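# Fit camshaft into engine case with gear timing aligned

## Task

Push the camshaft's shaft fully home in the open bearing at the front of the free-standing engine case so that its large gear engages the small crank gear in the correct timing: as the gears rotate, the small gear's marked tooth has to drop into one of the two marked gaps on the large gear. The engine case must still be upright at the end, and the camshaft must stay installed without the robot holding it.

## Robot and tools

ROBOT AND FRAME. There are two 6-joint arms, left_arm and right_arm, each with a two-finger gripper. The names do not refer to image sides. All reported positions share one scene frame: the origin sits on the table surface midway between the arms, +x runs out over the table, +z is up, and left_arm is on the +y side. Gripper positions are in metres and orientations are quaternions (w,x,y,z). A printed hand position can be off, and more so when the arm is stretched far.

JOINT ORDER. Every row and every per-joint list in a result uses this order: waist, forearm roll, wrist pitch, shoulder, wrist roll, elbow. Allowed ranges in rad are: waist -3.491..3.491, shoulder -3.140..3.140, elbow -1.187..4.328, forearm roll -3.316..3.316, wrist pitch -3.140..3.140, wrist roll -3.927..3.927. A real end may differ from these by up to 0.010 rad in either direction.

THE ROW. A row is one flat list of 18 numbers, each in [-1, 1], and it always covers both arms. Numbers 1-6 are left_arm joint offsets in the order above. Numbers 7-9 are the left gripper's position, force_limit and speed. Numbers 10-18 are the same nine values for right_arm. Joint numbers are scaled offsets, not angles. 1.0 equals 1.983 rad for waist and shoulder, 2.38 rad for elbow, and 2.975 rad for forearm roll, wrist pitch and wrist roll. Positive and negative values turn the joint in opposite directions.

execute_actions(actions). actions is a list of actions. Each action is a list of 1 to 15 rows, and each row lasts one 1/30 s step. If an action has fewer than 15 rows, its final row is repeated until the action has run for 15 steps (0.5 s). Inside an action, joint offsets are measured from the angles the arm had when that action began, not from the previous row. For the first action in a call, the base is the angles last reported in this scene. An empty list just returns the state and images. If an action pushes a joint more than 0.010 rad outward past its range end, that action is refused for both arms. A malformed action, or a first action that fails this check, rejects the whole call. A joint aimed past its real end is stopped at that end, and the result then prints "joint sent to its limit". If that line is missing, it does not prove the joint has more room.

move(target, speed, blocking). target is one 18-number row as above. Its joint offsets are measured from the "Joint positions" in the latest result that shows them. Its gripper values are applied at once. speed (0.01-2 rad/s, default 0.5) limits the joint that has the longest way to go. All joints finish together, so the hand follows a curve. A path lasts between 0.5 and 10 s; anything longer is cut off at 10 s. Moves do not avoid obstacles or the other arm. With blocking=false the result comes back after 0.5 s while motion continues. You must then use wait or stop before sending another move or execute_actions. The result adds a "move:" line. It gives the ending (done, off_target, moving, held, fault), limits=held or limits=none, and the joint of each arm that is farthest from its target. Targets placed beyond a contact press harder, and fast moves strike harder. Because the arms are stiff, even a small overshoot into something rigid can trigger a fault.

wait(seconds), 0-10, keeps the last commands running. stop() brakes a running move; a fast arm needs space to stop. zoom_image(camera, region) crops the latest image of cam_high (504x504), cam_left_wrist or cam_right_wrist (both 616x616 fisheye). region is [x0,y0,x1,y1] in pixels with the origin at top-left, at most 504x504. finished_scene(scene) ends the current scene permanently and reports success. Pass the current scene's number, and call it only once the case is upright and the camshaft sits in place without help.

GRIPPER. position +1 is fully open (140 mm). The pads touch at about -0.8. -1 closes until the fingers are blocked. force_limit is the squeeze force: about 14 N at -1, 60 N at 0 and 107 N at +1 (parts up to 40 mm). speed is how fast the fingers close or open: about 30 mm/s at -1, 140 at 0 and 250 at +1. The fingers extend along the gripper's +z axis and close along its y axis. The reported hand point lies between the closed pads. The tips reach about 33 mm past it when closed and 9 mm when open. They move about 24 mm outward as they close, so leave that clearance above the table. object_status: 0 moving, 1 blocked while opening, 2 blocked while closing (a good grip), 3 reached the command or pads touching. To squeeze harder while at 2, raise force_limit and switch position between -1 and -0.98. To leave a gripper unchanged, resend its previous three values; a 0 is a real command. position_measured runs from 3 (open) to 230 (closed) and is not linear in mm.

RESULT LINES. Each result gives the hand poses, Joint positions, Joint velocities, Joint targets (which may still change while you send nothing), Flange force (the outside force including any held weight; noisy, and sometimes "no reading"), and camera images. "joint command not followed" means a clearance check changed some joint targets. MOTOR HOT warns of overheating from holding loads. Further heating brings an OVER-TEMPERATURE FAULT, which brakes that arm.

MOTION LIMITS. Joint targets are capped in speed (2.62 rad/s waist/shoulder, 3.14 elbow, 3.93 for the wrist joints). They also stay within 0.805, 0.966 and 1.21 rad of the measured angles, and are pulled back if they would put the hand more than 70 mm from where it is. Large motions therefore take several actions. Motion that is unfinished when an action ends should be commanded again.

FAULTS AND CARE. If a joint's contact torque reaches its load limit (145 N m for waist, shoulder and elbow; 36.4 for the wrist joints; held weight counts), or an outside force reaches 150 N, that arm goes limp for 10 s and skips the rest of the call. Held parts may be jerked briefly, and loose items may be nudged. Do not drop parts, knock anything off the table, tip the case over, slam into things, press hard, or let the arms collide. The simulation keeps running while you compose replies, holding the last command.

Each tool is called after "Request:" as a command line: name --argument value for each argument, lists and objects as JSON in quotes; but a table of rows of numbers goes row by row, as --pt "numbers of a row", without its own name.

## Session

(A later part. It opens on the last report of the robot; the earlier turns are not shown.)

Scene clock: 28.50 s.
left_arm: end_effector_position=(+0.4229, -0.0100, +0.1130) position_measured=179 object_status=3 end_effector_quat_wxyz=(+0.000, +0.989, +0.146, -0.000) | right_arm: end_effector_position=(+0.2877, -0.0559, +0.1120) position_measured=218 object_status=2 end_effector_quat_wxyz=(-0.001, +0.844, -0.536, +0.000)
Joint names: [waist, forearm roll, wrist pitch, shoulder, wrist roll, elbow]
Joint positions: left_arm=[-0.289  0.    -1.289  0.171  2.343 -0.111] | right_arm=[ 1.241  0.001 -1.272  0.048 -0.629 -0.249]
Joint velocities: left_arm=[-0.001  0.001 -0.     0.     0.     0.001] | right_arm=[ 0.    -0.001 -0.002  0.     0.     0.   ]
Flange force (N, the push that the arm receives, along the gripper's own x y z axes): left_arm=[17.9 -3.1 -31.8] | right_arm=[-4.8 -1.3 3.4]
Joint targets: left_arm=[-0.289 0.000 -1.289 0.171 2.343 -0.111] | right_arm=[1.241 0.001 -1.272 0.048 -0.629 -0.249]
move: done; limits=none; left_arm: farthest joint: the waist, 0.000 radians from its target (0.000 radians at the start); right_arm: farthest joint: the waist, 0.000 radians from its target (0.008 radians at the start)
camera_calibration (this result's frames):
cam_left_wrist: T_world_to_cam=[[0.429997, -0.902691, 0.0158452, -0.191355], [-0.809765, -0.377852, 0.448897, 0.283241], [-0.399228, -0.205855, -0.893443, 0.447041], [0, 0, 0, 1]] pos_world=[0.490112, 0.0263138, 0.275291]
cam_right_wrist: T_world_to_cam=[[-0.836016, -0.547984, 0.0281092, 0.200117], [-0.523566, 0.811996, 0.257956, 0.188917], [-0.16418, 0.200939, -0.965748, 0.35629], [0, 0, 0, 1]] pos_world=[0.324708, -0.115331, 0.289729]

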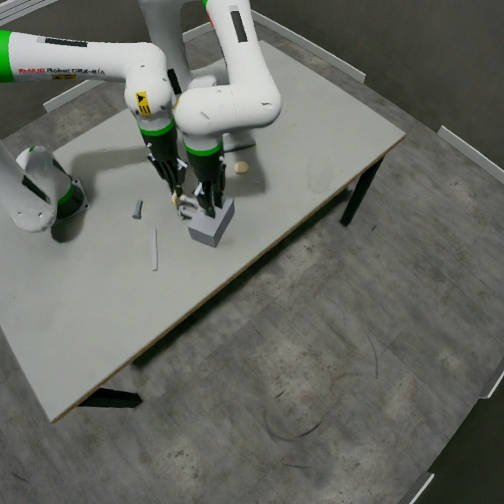

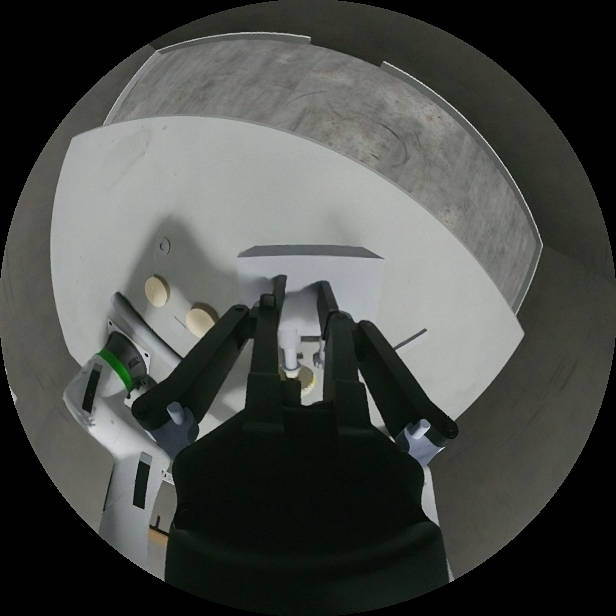

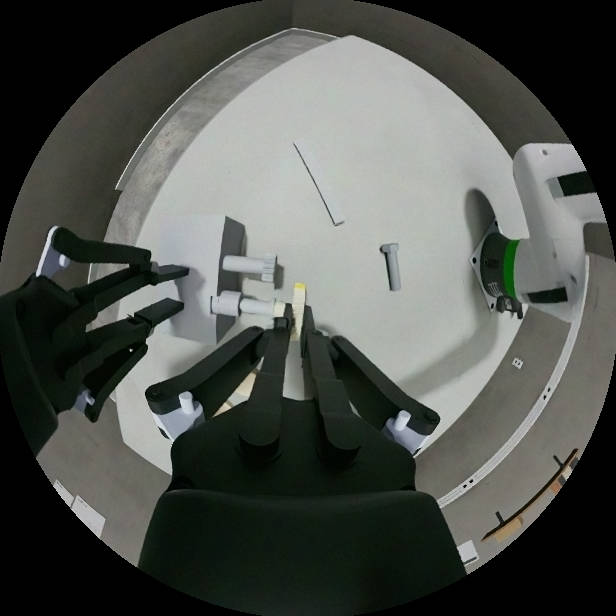

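Request:
move --target '[0,0,0,0,0,0,-0.4,0,0,0.0003,0,0.0007,0.0004,0,-0.0006,-1,0.3,-0.7]' --speed 0.02

Request:
move --target '[0,0,0,0,0,0,-0.4,0,0,-0.0027,0,0,0.0049,0.0018,0.0042,-1,0.3,-0.7]' --speed 0.01

Scene clock: 29.33 s.
left_arm: end_effector_position=(+0.4229, -0.0100, +0.1130) position_measured=179 object_status=3 end_effector_quat_wxyz=(+0.000, +0.989, +0.146, -0.000) | right_arm: end_effector_position=(+0.2875, -0.0557, +0.1111) position_measured=218 object_status=2 end_effector_quat_wxyz=(-0.000, +0.844, -0.536, +0.000)
Joint names: [waist, forearm roll, wrist pitch, shoulder, wrist roll, elbow]
Joint positions: left_arm=[-0.289  0.    -1.289  0.171  2.343 -0.111] | right_arm=[ 1.241  0.001 -1.27   0.049 -0.629 -0.251]
Joint velocities: left_arm=[-0.    -0.     0.001  0.001 -0.     0.002] | right_arm=[ 0.001 -0.002  0.003  0.    -0.    -0.   ]
Flange force (N, the push that the arm receives, along the gripper's own x y z axes): left_arm=[20.0 -3.9 -32.9] | right_arm=[-0.2 -1.1 -0.3]
Joint targets: left_arm=[-0.289 0.000 -1.289 0.171 2.343 -0.111] | right_arm=[1.241 0.001 -1.270 0.049 -0.629 -0.251]
move: done; limits=none; left_arm: farthest joint: the waist, 0.000 radians from its target (0.000 radians at the start); right_arm: farthest joint: the waist, 0.000 radians from its target (0.001 radians at the start)
camera_calibration (this result's frames):
cam_left_wrist: T_world_to_cam=[[0.429997, -0.902691, 0.0158453, -0.191355], [-0.809765, -0.377851, 0.448897, 0.283241], [-0.399228, -0.205855, -0.893443, 0.447041], [0, 0, 0, 1]] pos_world=[0.490112, 0.0263137, 0.275291]
cam_right_wrist: T_world_to_cam=[[-0.83568, -0.548492, 0.0282019, 0.199964], [-0.524063, 0.811716, 0.257829, 0.189068], [-0.164309, 0.200683, -0.965779, 0.355368], [0, 0, 0, 1]] pos_world=[0.32458, -0.115107, 0.28882]

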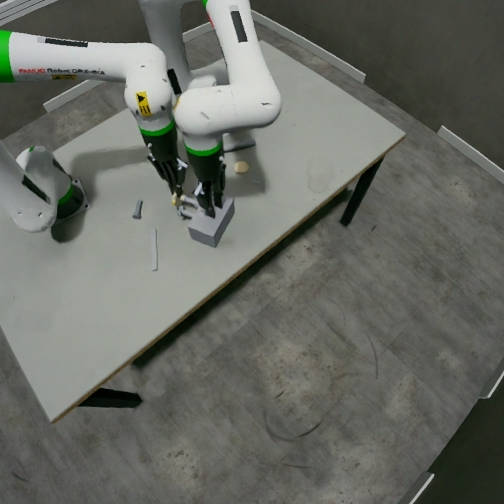

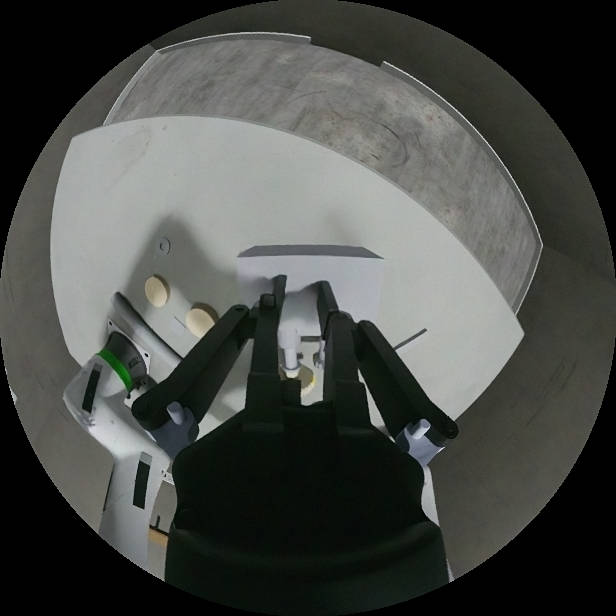

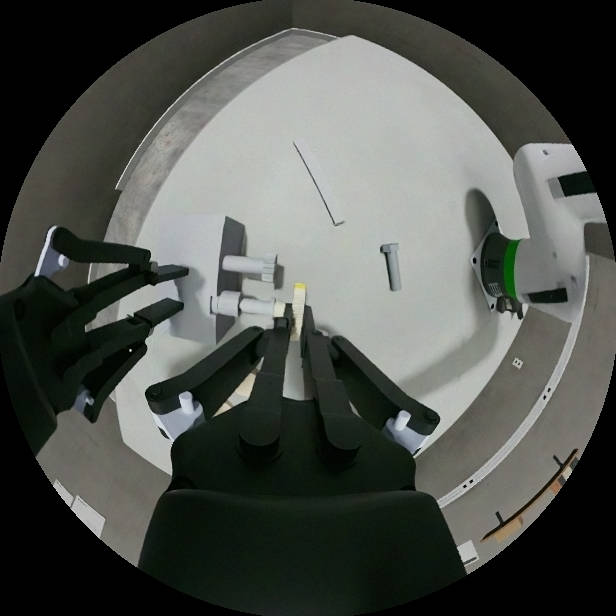

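Scene clock: 30.57 s.
left_arm: end_effector_position=(+0.4229, -0.0100, +0.1130) position_measured=179 object_status=3 end_effector_quat_wxyz=(+0.000, +0.989, +0.146, -0.000) | right_arm: end_effector_position=(+0.2912, -0.0539, +0.1110) position_measured=218 object_status=2 end_effector_quat_wxyz=(-0.001, +0.844, -0.536, +0.000)
Joint names: [waist, forearm roll, wrist pitch, shoulder, wrist roll, elbow]
Joint positions: left_arm=[-0.289  0.    -1.289  0.171  2.343 -0.111] | right_arm=[ 1.236  0.001 -1.27   0.059 -0.623 -0.241]
Joint velocities: left_arm=[ 0.002  0.    -0.     0.001 -0.     0.001] | right_arm=[ 0.001 -0.001  0.    -0.    -0.001  0.   ]
Flange force (N, the push that the arm receives, along the gripper's own x y z axes): left_arm=[16.6 -8.7 -33.9] | right_arm=[-0.4 -1.9 -0.7]
Joint targets: left_arm=[-0.289 0.000 -1.289 0.171 2.343 -0.111] | right_arm=[1.236 0.001 -1.270 0.059 -0.623 -0.241]
move: done; limits=none; left_arm: farthest joint: the waist, 0.000 radians from its target (0.000 radians at the start); right_arm: farthest joint: the waist, 0.000 radians from its target (0.006 radians at the start)
camera_calibration (this result's frames):
cam_left_wrist: T_world_to_cam=[[0.429996, -0.902692, 0.0158453, -0.191355], [-0.809765, -0.377851, 0.448897, 0.283241], [-0.399228, -0.205855, -0.893443, 0.447041], [0, 0, 0, 1]] pos_world=[0.490112, 0.0263137, 0.275292]
cam_right_wrist: T_world_to_cam=[[-0.835683, -0.5485, 0.0279554, 0.204096], [-0.524099, 0.811654, 0.257951, 0.189502], [-0.164176, 0.200914, -0.965754, 0.355472], [0, 0, 0, 1]] pos_world=[0.328238, -0.113283, 0.288711]

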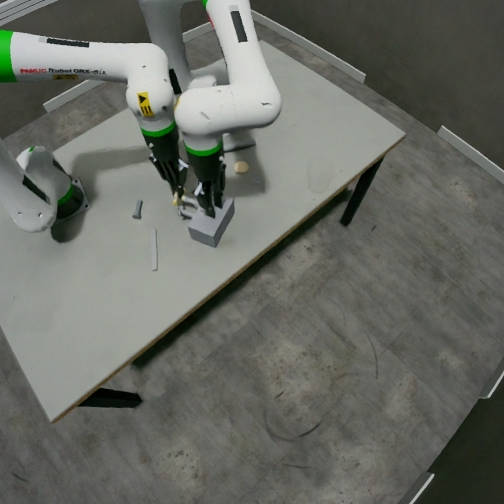

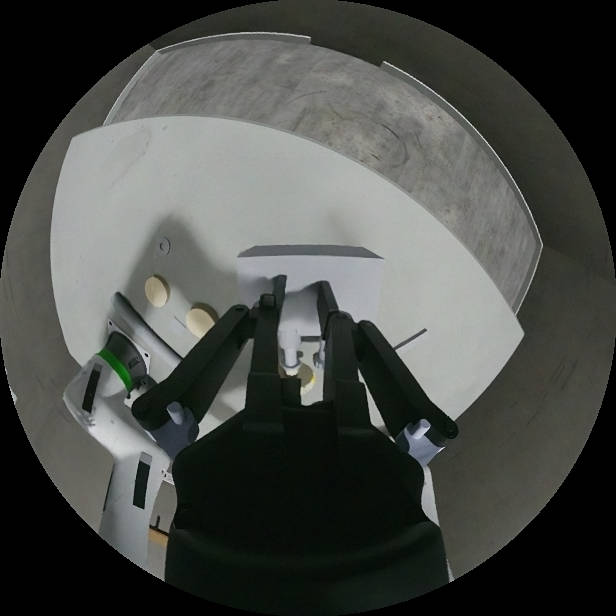

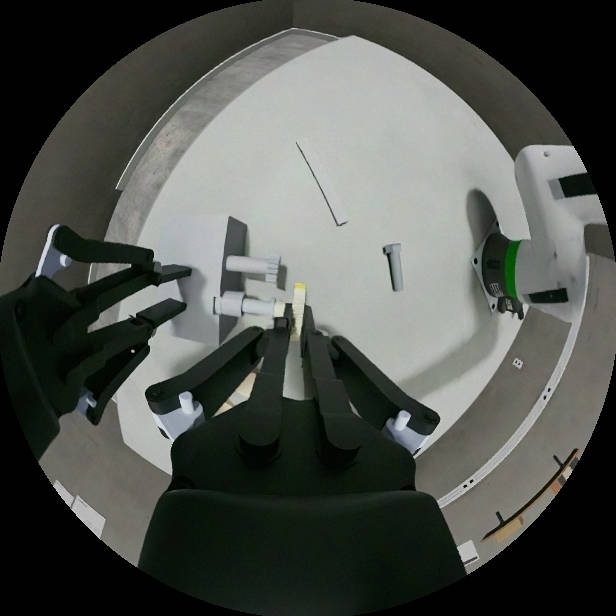

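Free. Two 6 mm steps.

Request:
move --target '[0,0,0,0,0,0,-0.4,0,0,-0.004,0,-0.0003,0.0072,0.0027,0.0064,-1,0.3,-0.7]' --speed 0.012

Request:
move --target '[0,0,0,0,0,0,-0.4,0,0,-0.0039,0,-0.0004,0.0072,0.0026,0.0065,-1,0.3,-0.7]' --speed 0.012

Request:
zoom_image --camera "cam_left_wrist" --region '[260,320,340,400]'

Scene clock: 33.13 s.
left_arm: end_effector_position=(+0.4229, -0.0100, +0.1130) position_measured=179 object_status=3 end_effector_quat_wxyz=(+0.000, +0.989, +0.146, -0.000) | right_arm: end_effector_position=(+0.2967, -0.0513, +0.1110) position_measured=218 object_status=2 end_effector_quat_wxyz=(-0.001, +0.844, -0.536, +0.000)
Joint names: [waist, forearm roll, wrist pitch, shoulder, wrist roll, elbow]
Joint positions: left_arm=[-0.289  0.    -1.289  0.171  2.343 -0.111] | right_arm=[ 1.228  0.001 -1.271  0.073 -0.615 -0.226]
Joint velocities: left_arm=[ 0.    -0.    -0.001  0.    -0.    -0.   ] | right_arm=[ 0.    -0.    -0.001  0.    -0.    -0.   ]
Flange force (N, the push that the arm receives, along the gripper's own x y z axes): left_arm=[20.0 -6.5 -33.2] | right_arm=[2.0 -0.5 6.6]
Joint targets: left_arm=[-0.289 0.000 -1.289 0.171 2.343 -0.111] | right_arm=[1.228 0.001 -1.271 0.073 -0.615 -0.226]
move: done; limits=none; left_arm: farthest joint: the waist, 0.000 radians from its target (0.000 radians at the start); right_arm: farthest joint: the waist, 0.000 radians from its target (0.008 radians at the start)
camera_calibration (this result's frames):
cam_left_wrist: T_world_to_cam=[[0.429997, -0.902691, 0.0158452, -0.191355], [-0.809765, -0.377852, 0.448897, 0.283241], [-0.399228, -0.205855, -0.893443, 0.447041], [0, 0, 0, 1]] pos_world=[0.490112, 0.0263138, 0.275291]
cam_right_wrist: T_world_to_cam=[[-0.83563, -0.548583, 0.0279087, 0.210071], [-0.524187, 0.811592, 0.257968, 0.190259], [-0.164167, 0.200936, -0.96575, 0.355846], [0, 0, 0, 1]] pos_world=[0.333691, -0.110674, 0.288715]

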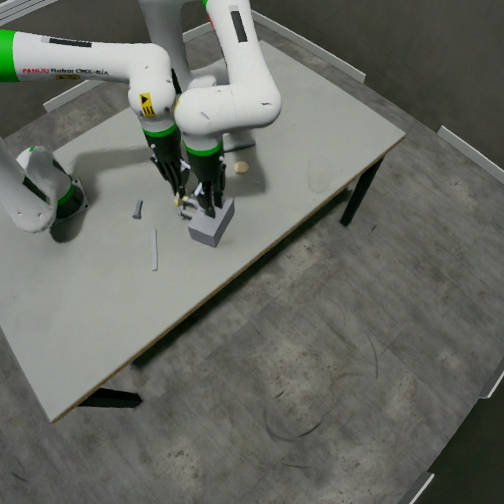

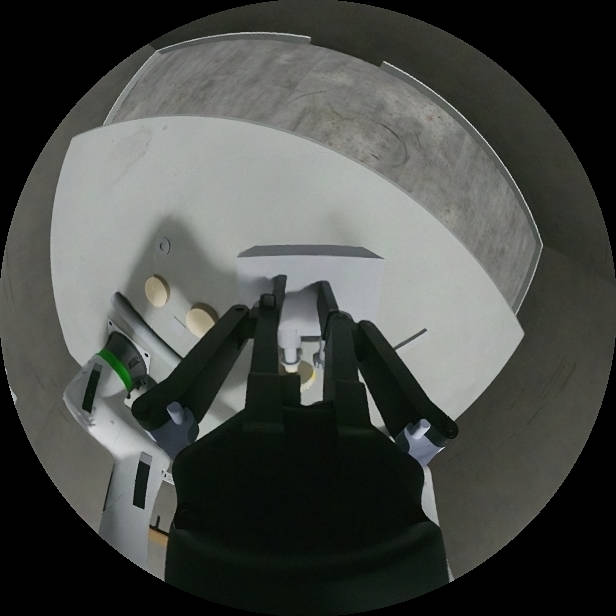

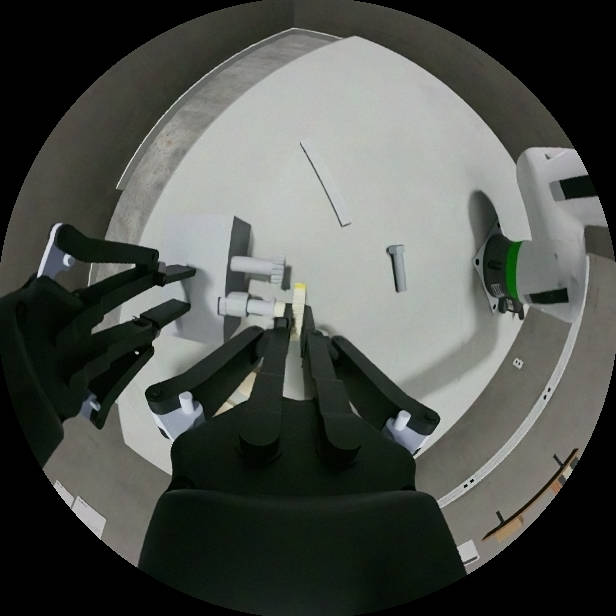

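Scene clock: 34.63 s.
left_arm: end_effector_position=(+0.4229, -0.0100, +0.1130) position_measured=179 object_status=3 end_effector_quat_wxyz=(+0.000, +0.989, +0.146, -0.000) | right_arm: end_effector_position=(+0.3021, -0.0486, +0.1110) position_measured=218 object_status=2 end_effector_quat_wxyz=(-0.001, +0.844, -0.536, +0.000)
Joint names: [waist, forearm roll, wrist pitch, shoulder, wrist roll, elbow]
Joint positions: left_arm=[-0.289  0.    -1.289  0.171  2.343 -0.111] | right_arm=[ 1.22   0.001 -1.272  0.087 -0.608 -0.21 ]
Joint velocities: left_arm=[ 0.001  0.     0.001  0.001 -0.    -0.   ] | right_arm=[ 0.    -0.     0.001  0.     0.     0.   ]
Flange force (N, the push that the arm receives, along the gripper's own x y z axes): left_arm=[15.3 -3.7 -33.3] | right_arm=[-2.9 13.6 -1.7]
Joint targets: left_arm=[-0.289 0.000 -1.289 0.171 2.343 -0.111] | right_arm=[1.220 0.001 -1.272 0.087 -0.608 -0.210]
move: done; limits=none; left_arm: farthest joint: the waist, 0.000 radians from its target (0.000 radians at the start); right_arm: farthest joint: the waist, 0.000 radians from its target (0.008 radians at the start)
camera_calibration (this result's frames):
cam_left_wrist: T_world_to_cam=[[0.429997, -0.902691, 0.0158455, -0.191355], [-0.809765, -0.377851, 0.448897, 0.283241], [-0.399228, -0.205855, -0.893443, 0.447041], [0, 0, 0, 1]] pos_world=[0.490112, 0.0263137, 0.275292]
cam_right_wrist: T_world_to_cam=[[-0.835634, -0.548575, 0.0279658, 0.216035], [-0.524166, 0.811603, 0.257974, 0.190979], [-0.164215, 0.200913, -0.965747, 0.356241], [0, 0, 0, 1]] pos_world=[0.339131, -0.108061, 0.28873]

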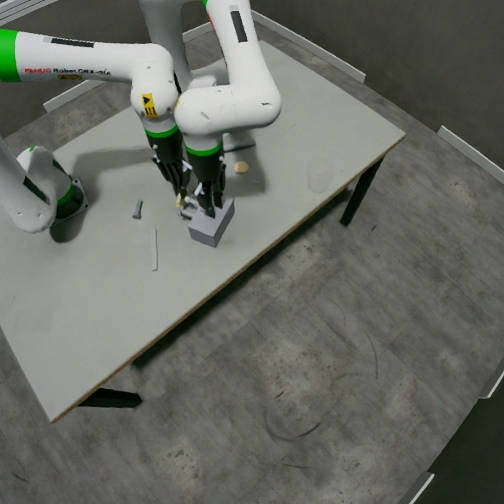

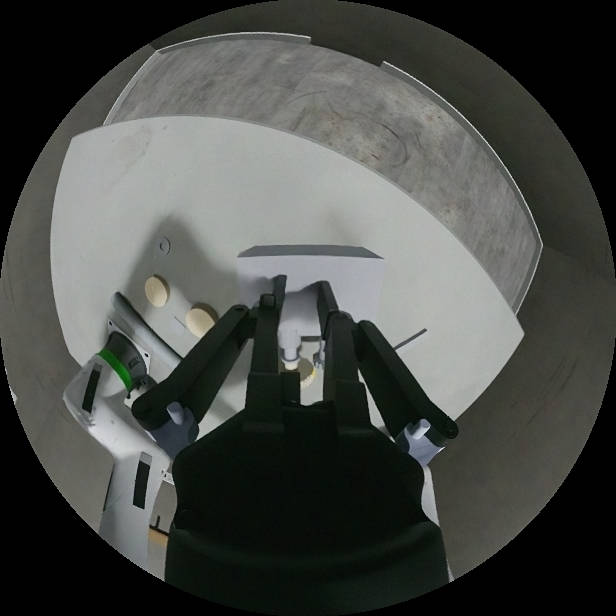

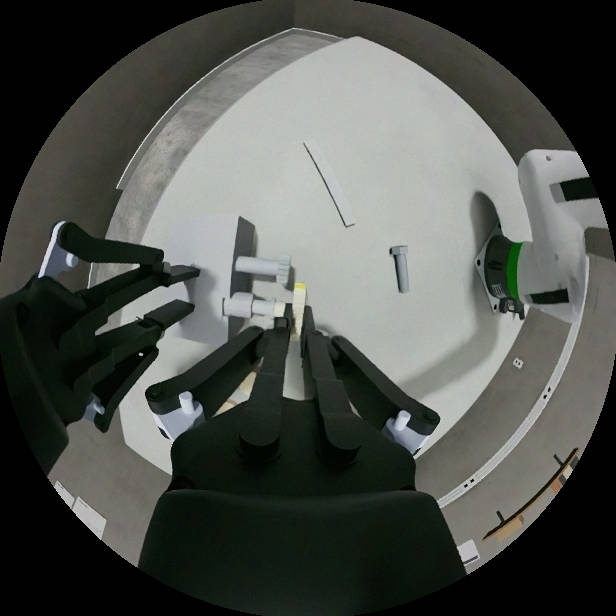

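Region (260, 320, 340, 400) of cam_left_wrist's 616x616 image, scaled by 6.300, with more detail than that image has.

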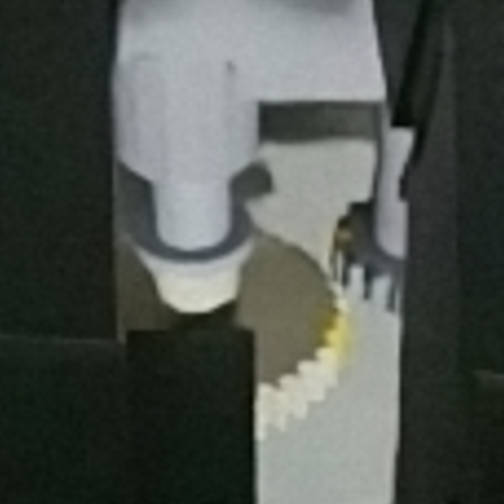

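Request:
move --target '[0,0,0,0,0,0,-0.4,0,0,0,0,0,0,0,0,-0.55,0,-0.5]'

Request:
move --target '[0,0,0,0,0,0,-0.4,0,0,0,0,-0.032,-0.013,0,0.029,-0.55,0,-0.5]' --speed 0.15

Request:
move --target '[0,0,0,0,0,0,-0.4,0,0,0.096,0,0.2175,-0.272,0.22,-0.30,-0.85,-1,1]' --speed 0.5

Request:
zoom_image --camera "cam_right_wrist" --region '[200,150,340,290]'

Scene clock: 35.60 s.
left_arm: end_effector_position=(+0.4229, -0.0100, +0.1130) position_measured=179 object_status=3 end_effector_quat_wxyz=(+0.000, +0.989, +0.146, -0.000) | right_arm: end_effector_position=(+0.3021, -0.0487, +0.1110) position_measured=199 object_status=3 end_effector_quat_wxyz=(-0.001, +0.844, -0.536, +0.000)
Joint names: [waist, forearm roll, wrist pitch, shoulder, wrist roll, elbow]
Joint positions: left_arm=[-0.289  0.    -1.289  0.171  2.343 -0.111] | right_arm=[ 1.22   0.001 -1.272  0.087 -0.608 -0.21 ]
Joint velocities: left_arm=[ 0.001 -0.     0.001  0.001  0.    -0.001] | right_arm=[-0.    -0.     0.    -0.    -0.001  0.   ]
Flange force (N, the push that the arm receives, along the gripper's own x y z axes): left_arm=[17.0 -2.1 -33.3] | right_arm=[0.7 -3.0 -2.4]
Joint targets: left_arm=[-0.289 0.000 -1.289 0.171 2.343 -0.111] | right_arm=[1.220 0.001 -1.272 0.087 -0.608 -0.210]
move: done; limits=none; left_arm: farthest joint: the waist, 0.000 radians from its target (0.000 radians at the start); right_arm: farthest joint: the waist, 0.000 radians from its target (0.000 radians at the start)
camera_calibration (this result's frames):
cam_left_wrist: T_world_to_cam=[[0.429997, -0.902691, 0.0158453, -0.191355], [-0.809765, -0.377852, 0.448897, 0.283241], [-0.399228, -0.205855, -0.893443, 0.447041], [0, 0, 0, 1]] pos_world=[0.490112, 0.0263138, 0.275292]
cam_right_wrist: T_world_to_cam=[[-0.835663, -0.54853, 0.0279787, 0.216052], [-0.52412, 0.811634, 0.257968, 0.191012], [-0.164211, 0.20091, -0.965748, 0.356246], [0, 0, 0, 1]] pos_world=[0.33916, -0.108094, 0.288724]

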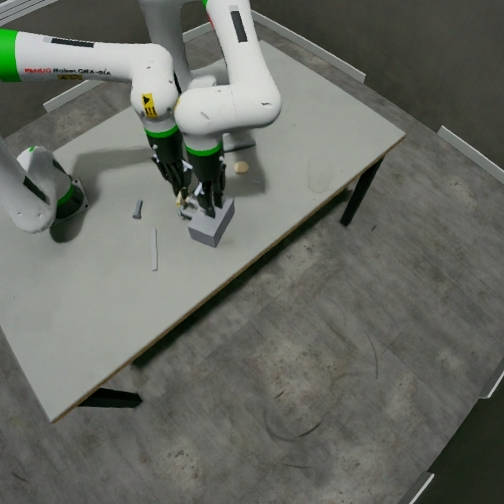

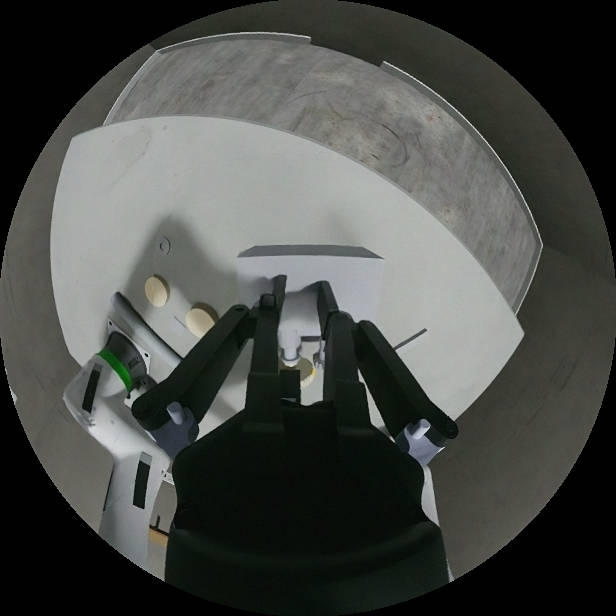

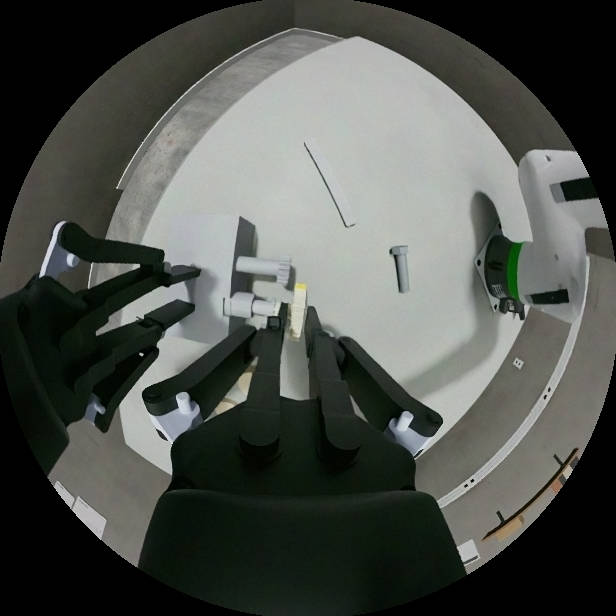

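Scene clock: 36.53 s.
left_arm: end_effector_position=(+0.4229, -0.0100, +0.1130) position_measured=179 object_status=3 end_effector_quat_wxyz=(+0.000, +0.989, +0.146, -0.000) | right_arm: end_effector_position=(+0.3019, -0.0492, +0.1513) position_measured=199 object_status=3 end_effector_quat_wxyz=(-0.000, +0.844, -0.536, +0.000)
Joint names: [waist, forearm roll, wrist pitch, shoulder, wrist roll, elbow]
Joint positions: left_arm=[-0.289  0.    -1.289  0.171  2.343 -0.111] | right_arm=[ 1.22   0.001 -1.367  0.061 -0.608 -0.141]
Joint velocities: left_arm=[ 0.001  0.     0.    -0.     0.    -0.   ] | right_arm=[ 0.    -0.001  0.    -0.    -0.     0.   ]
Flange force (N, the push that the arm receives, along the gripper's own x y z axes): left_arm=[15.9 -6.1 -34.1] | right_arm=[0.8 -2.7 -1.3]
Joint targets: left_arm=[-0.289 0.000 -1.289 0.171 2.343 -0.111] | right_arm=[1.220 0.001 -1.367 0.061 -0.608 -0.141]
move: done; limits=none; left_arm: farthest joint: the waist, 0.000 radians from its target (0.000 radians at the start); right_arm: farthest joint: the waist, 0.000 radians from its target (0.000 radians at the start)
camera_calibration (this result's frames):
cam_left_wrist: T_world_to_cam=[[0.429997, -0.902691, 0.0158453, -0.191355], [-0.809765, -0.377852, 0.448897, 0.283241], [-0.399228, -0.205855, -0.893443, 0.447041], [0, 0, 0, 1]] pos_world=[0.490112, 0.0263138, 0.275292]
cam_right_wrist: T_world_to_cam=[[-0.835683, -0.548482, 0.0283175, 0.214348], [-0.524049, 0.811761, 0.257714, 0.180943], [-0.164338, 0.200527, -0.965806, 0.395225], [0, 0, 0, 1]] pos_world=[0.3389, -0.10857, 0.32901]

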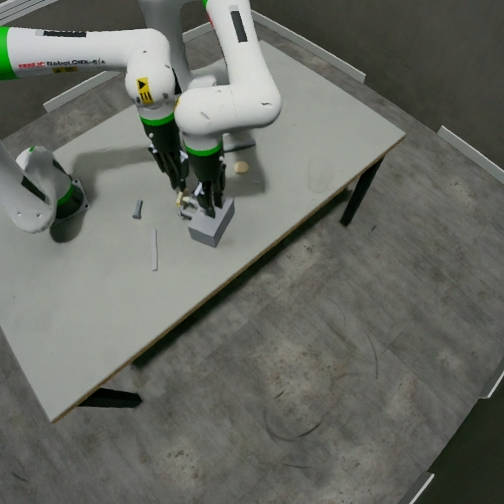

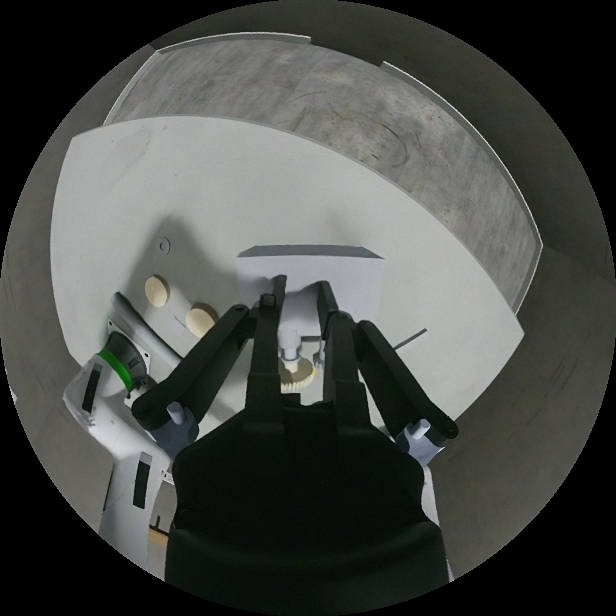

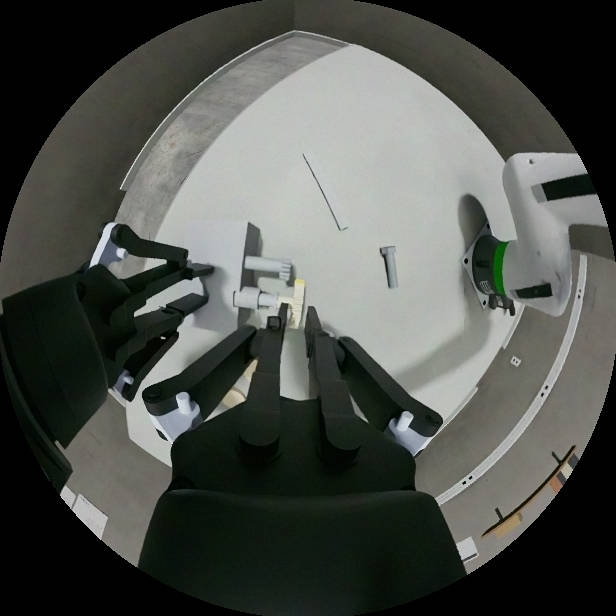

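Scene clock: 38.37 s.
left_arm: end_effector_position=(+0.4229, -0.0100, +0.1130) position_measured=179 object_status=3 end_effector_quat_wxyz=(+0.000, +0.989, +0.146, -0.000) | right_arm: end_effector_position=(+0.2110, -0.0603, +0.0735) position_measured=230 object_status=3 end_effector_quat_wxyz=(-0.230, +0.962, -0.138, +0.045)
Joint names: [waist, forearm roll, wrist pitch, shoulder, wrist roll, elbow]
Joint positions: left_arm=[-0.289  0.    -1.289  0.171  2.343 -0.111] | right_arm=[ 1.411  0.001 -0.72  -0.478  0.047 -0.855]
Joint velocities: left_arm=[ 0.001 -0.     0.001 -0.     0.     0.   ] | right_arm=[-0.    -0.    -0.001 -0.     0.    -0.001]
Flange force (N, the push that the arm receives, along the gripper's own x y z axes): left_arm=[19.3 -1.8 -33.5] | right_arm=no reading
Joint targets: left_arm=[-0.289 0.000 -1.289 0.171 2.343 -0.111] | right_arm=[1.411 0.001 -0.720 -0.478 0.047 -0.855]
move: done; limits=none; left_arm: farthest joint: the waist, 0.000 radians from its target (0.000 radians at the start); right_arm: farthest joint: the waist, 0.000 radians from its target (0.190 radians at the start)
camera_calibration (this result's frames):
cam_left_wrist: T_world_to_cam=[[0.429997, -0.902691, 0.0158453, -0.191355], [-0.809765, -0.377852, 0.448897, 0.283241], [-0.399228, -0.205855, -0.893443, 0.447041], [0, 0, 0, 1]] pos_world=[0.490112, 0.0263138, 0.275291]
cam_right_wrist: T_world_to_cam=[[-0.113267, -0.899764, -0.421421, -0.00606952], [-0.987188, 0.0539383, 0.150168, 0.222273], [-0.112385, 0.433031, -0.894346, 0.305194], [0, 0, 0, 1]] pos_world=[0.253037, -0.149608, 0.237012]

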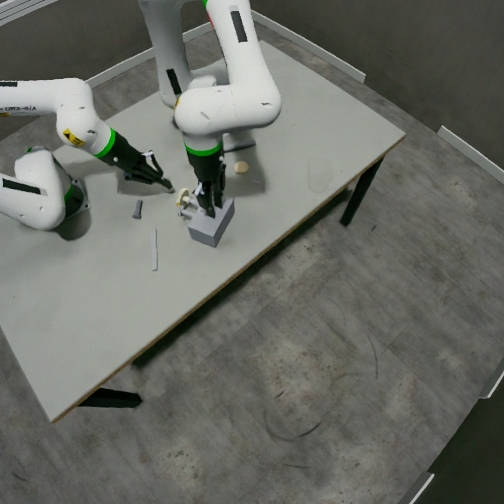

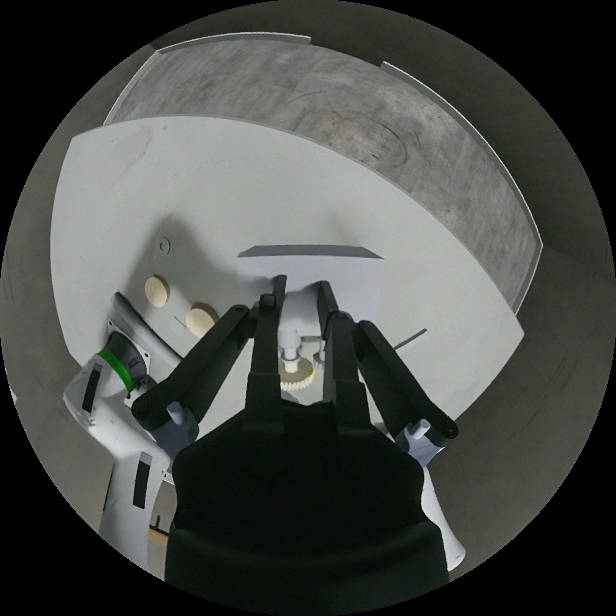

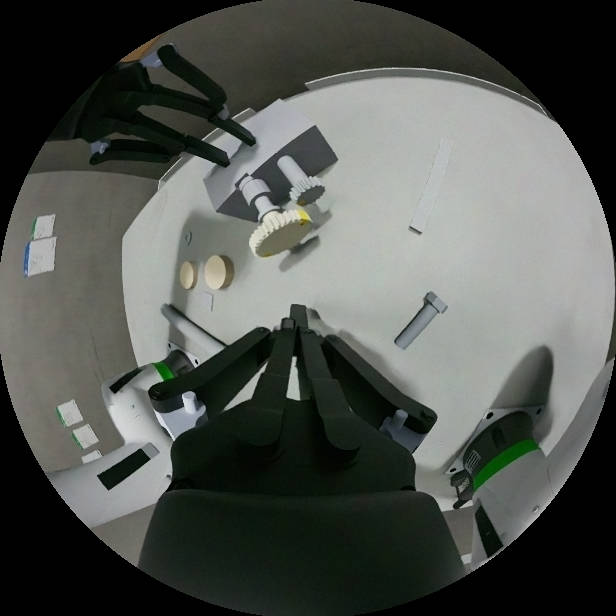

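Region (200, 150, 340, 290) of cam_right_wrist's 616x616 image, scaled by 3.600, with more detail than that image has.

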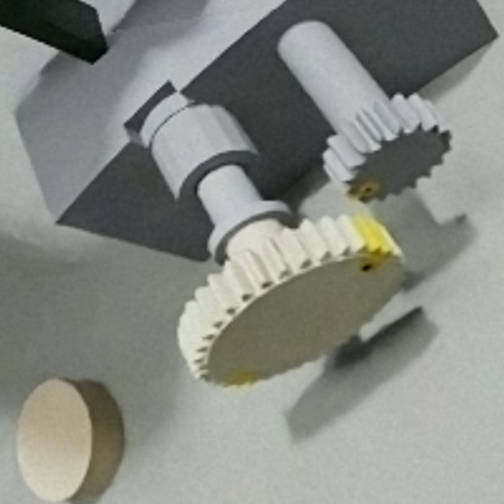

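Request:
execute_actions --actions '[]'

Request:
zoom_image --camera "cam_right_wrist" --region '[200,150,340,290]'

Scene clock: 38.87 s.
left_arm: end_effector_position=(+0.4229, -0.0100, +0.1130) position_measured=179 object_status=3 end_effector_quat_wxyz=(+0.000, +0.989, +0.146, -0.000) | right_arm: end_effector_position=(+0.2110, -0.0604, +0.0734) position_measured=230 object_status=3 end_effector_quat_wxyz=(-0.230, +0.962, -0.138, +0.045)
Joint names: [waist, forearm roll, wrist pitch, shoulder, wrist roll, elbow]
Joint positions: left_arm=[-0.289  0.    -1.289  0.171  2.343 -0.111] | right_arm=[ 1.411  0.001 -0.72  -0.478  0.047 -0.855]
Joint velocities: left_arm=[ 0.    -0.001  0.001  0.    -0.    -0.002] | right_arm=[ 0.002  0.    -0.    -0.    -0.    -0.   ]
Flange force (N, the push that the arm receives, along the gripper's own x y z axes): left_arm=[17.6 -5.4 -34.0] | right_arm=no reading
Joint targets: left_arm=[-0.289 0.000 -1.289 0.171 2.343 -0.111] | right_arm=[1.411 0.001 -0.720 -0.478 0.047 -0.855]
camera_calibration (this result's frames):
cam_left_wrist: T_world_to_cam=[[0.429996, -0.902692, 0.0158453, -0.191355], [-0.809765, -0.377851, 0.448897, 0.283241], [-0.399228, -0.205855, -0.893443, 0.447041], [0, 0, 0, 1]] pos_world=[0.490112, 0.0263137, 0.275291]
cam_right_wrist: T_world_to_cam=[[-0.113258, -0.899773, -0.421404, -0.00608987], [-0.987188, 0.0539298, 0.15017, 0.222268], [-0.112393, 0.433013, -0.894353, 0.305188], [0, 0, 0, 1]] pos_world=[0.253032, -0.149617, 0.237001]

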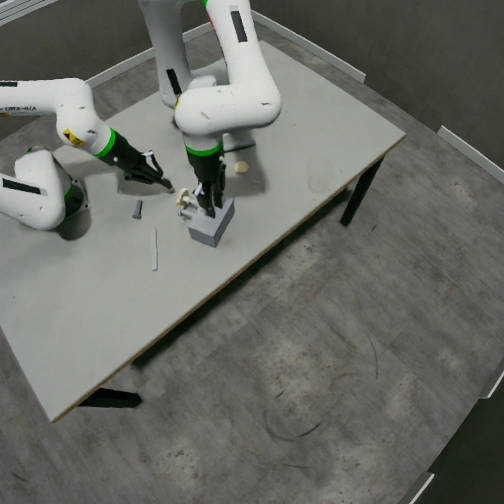

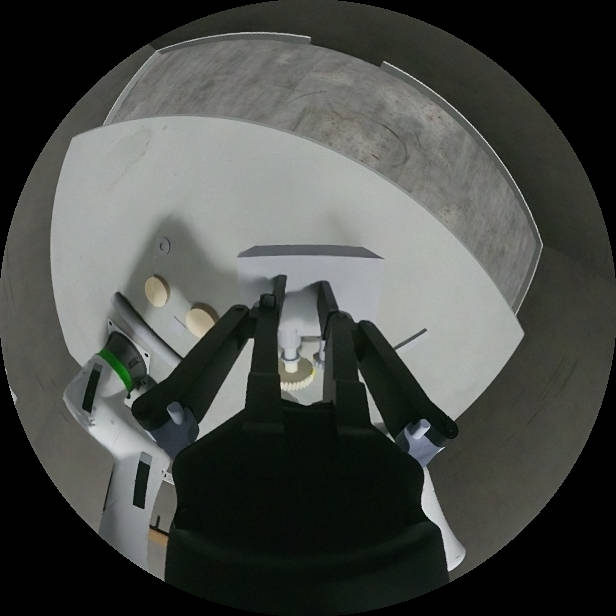

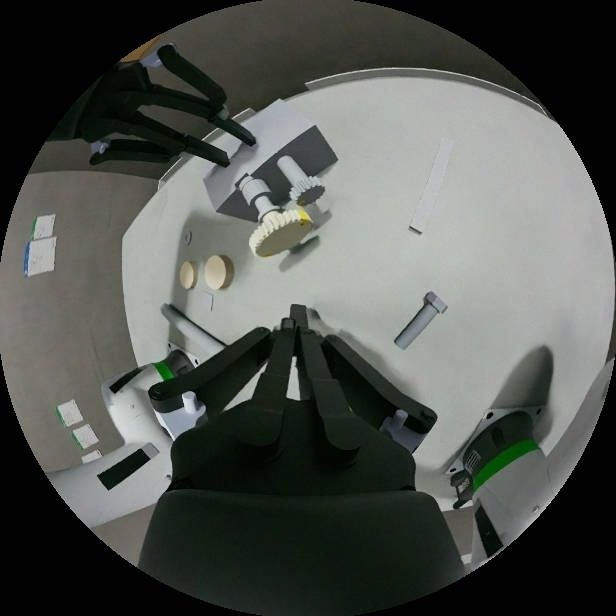

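Region (200, 150, 340, 290) of cam_right_wrist's 616x616 image, scaled by 3.600, with more detail than that image has.

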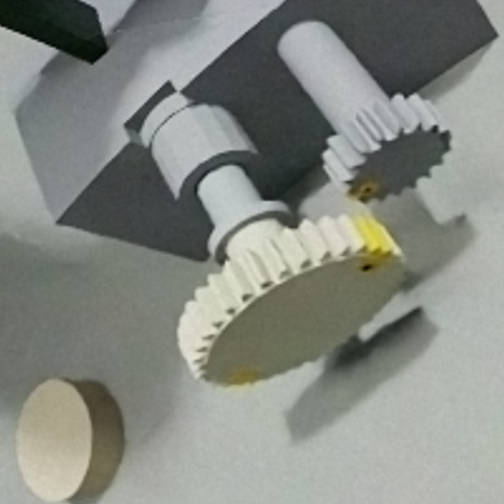

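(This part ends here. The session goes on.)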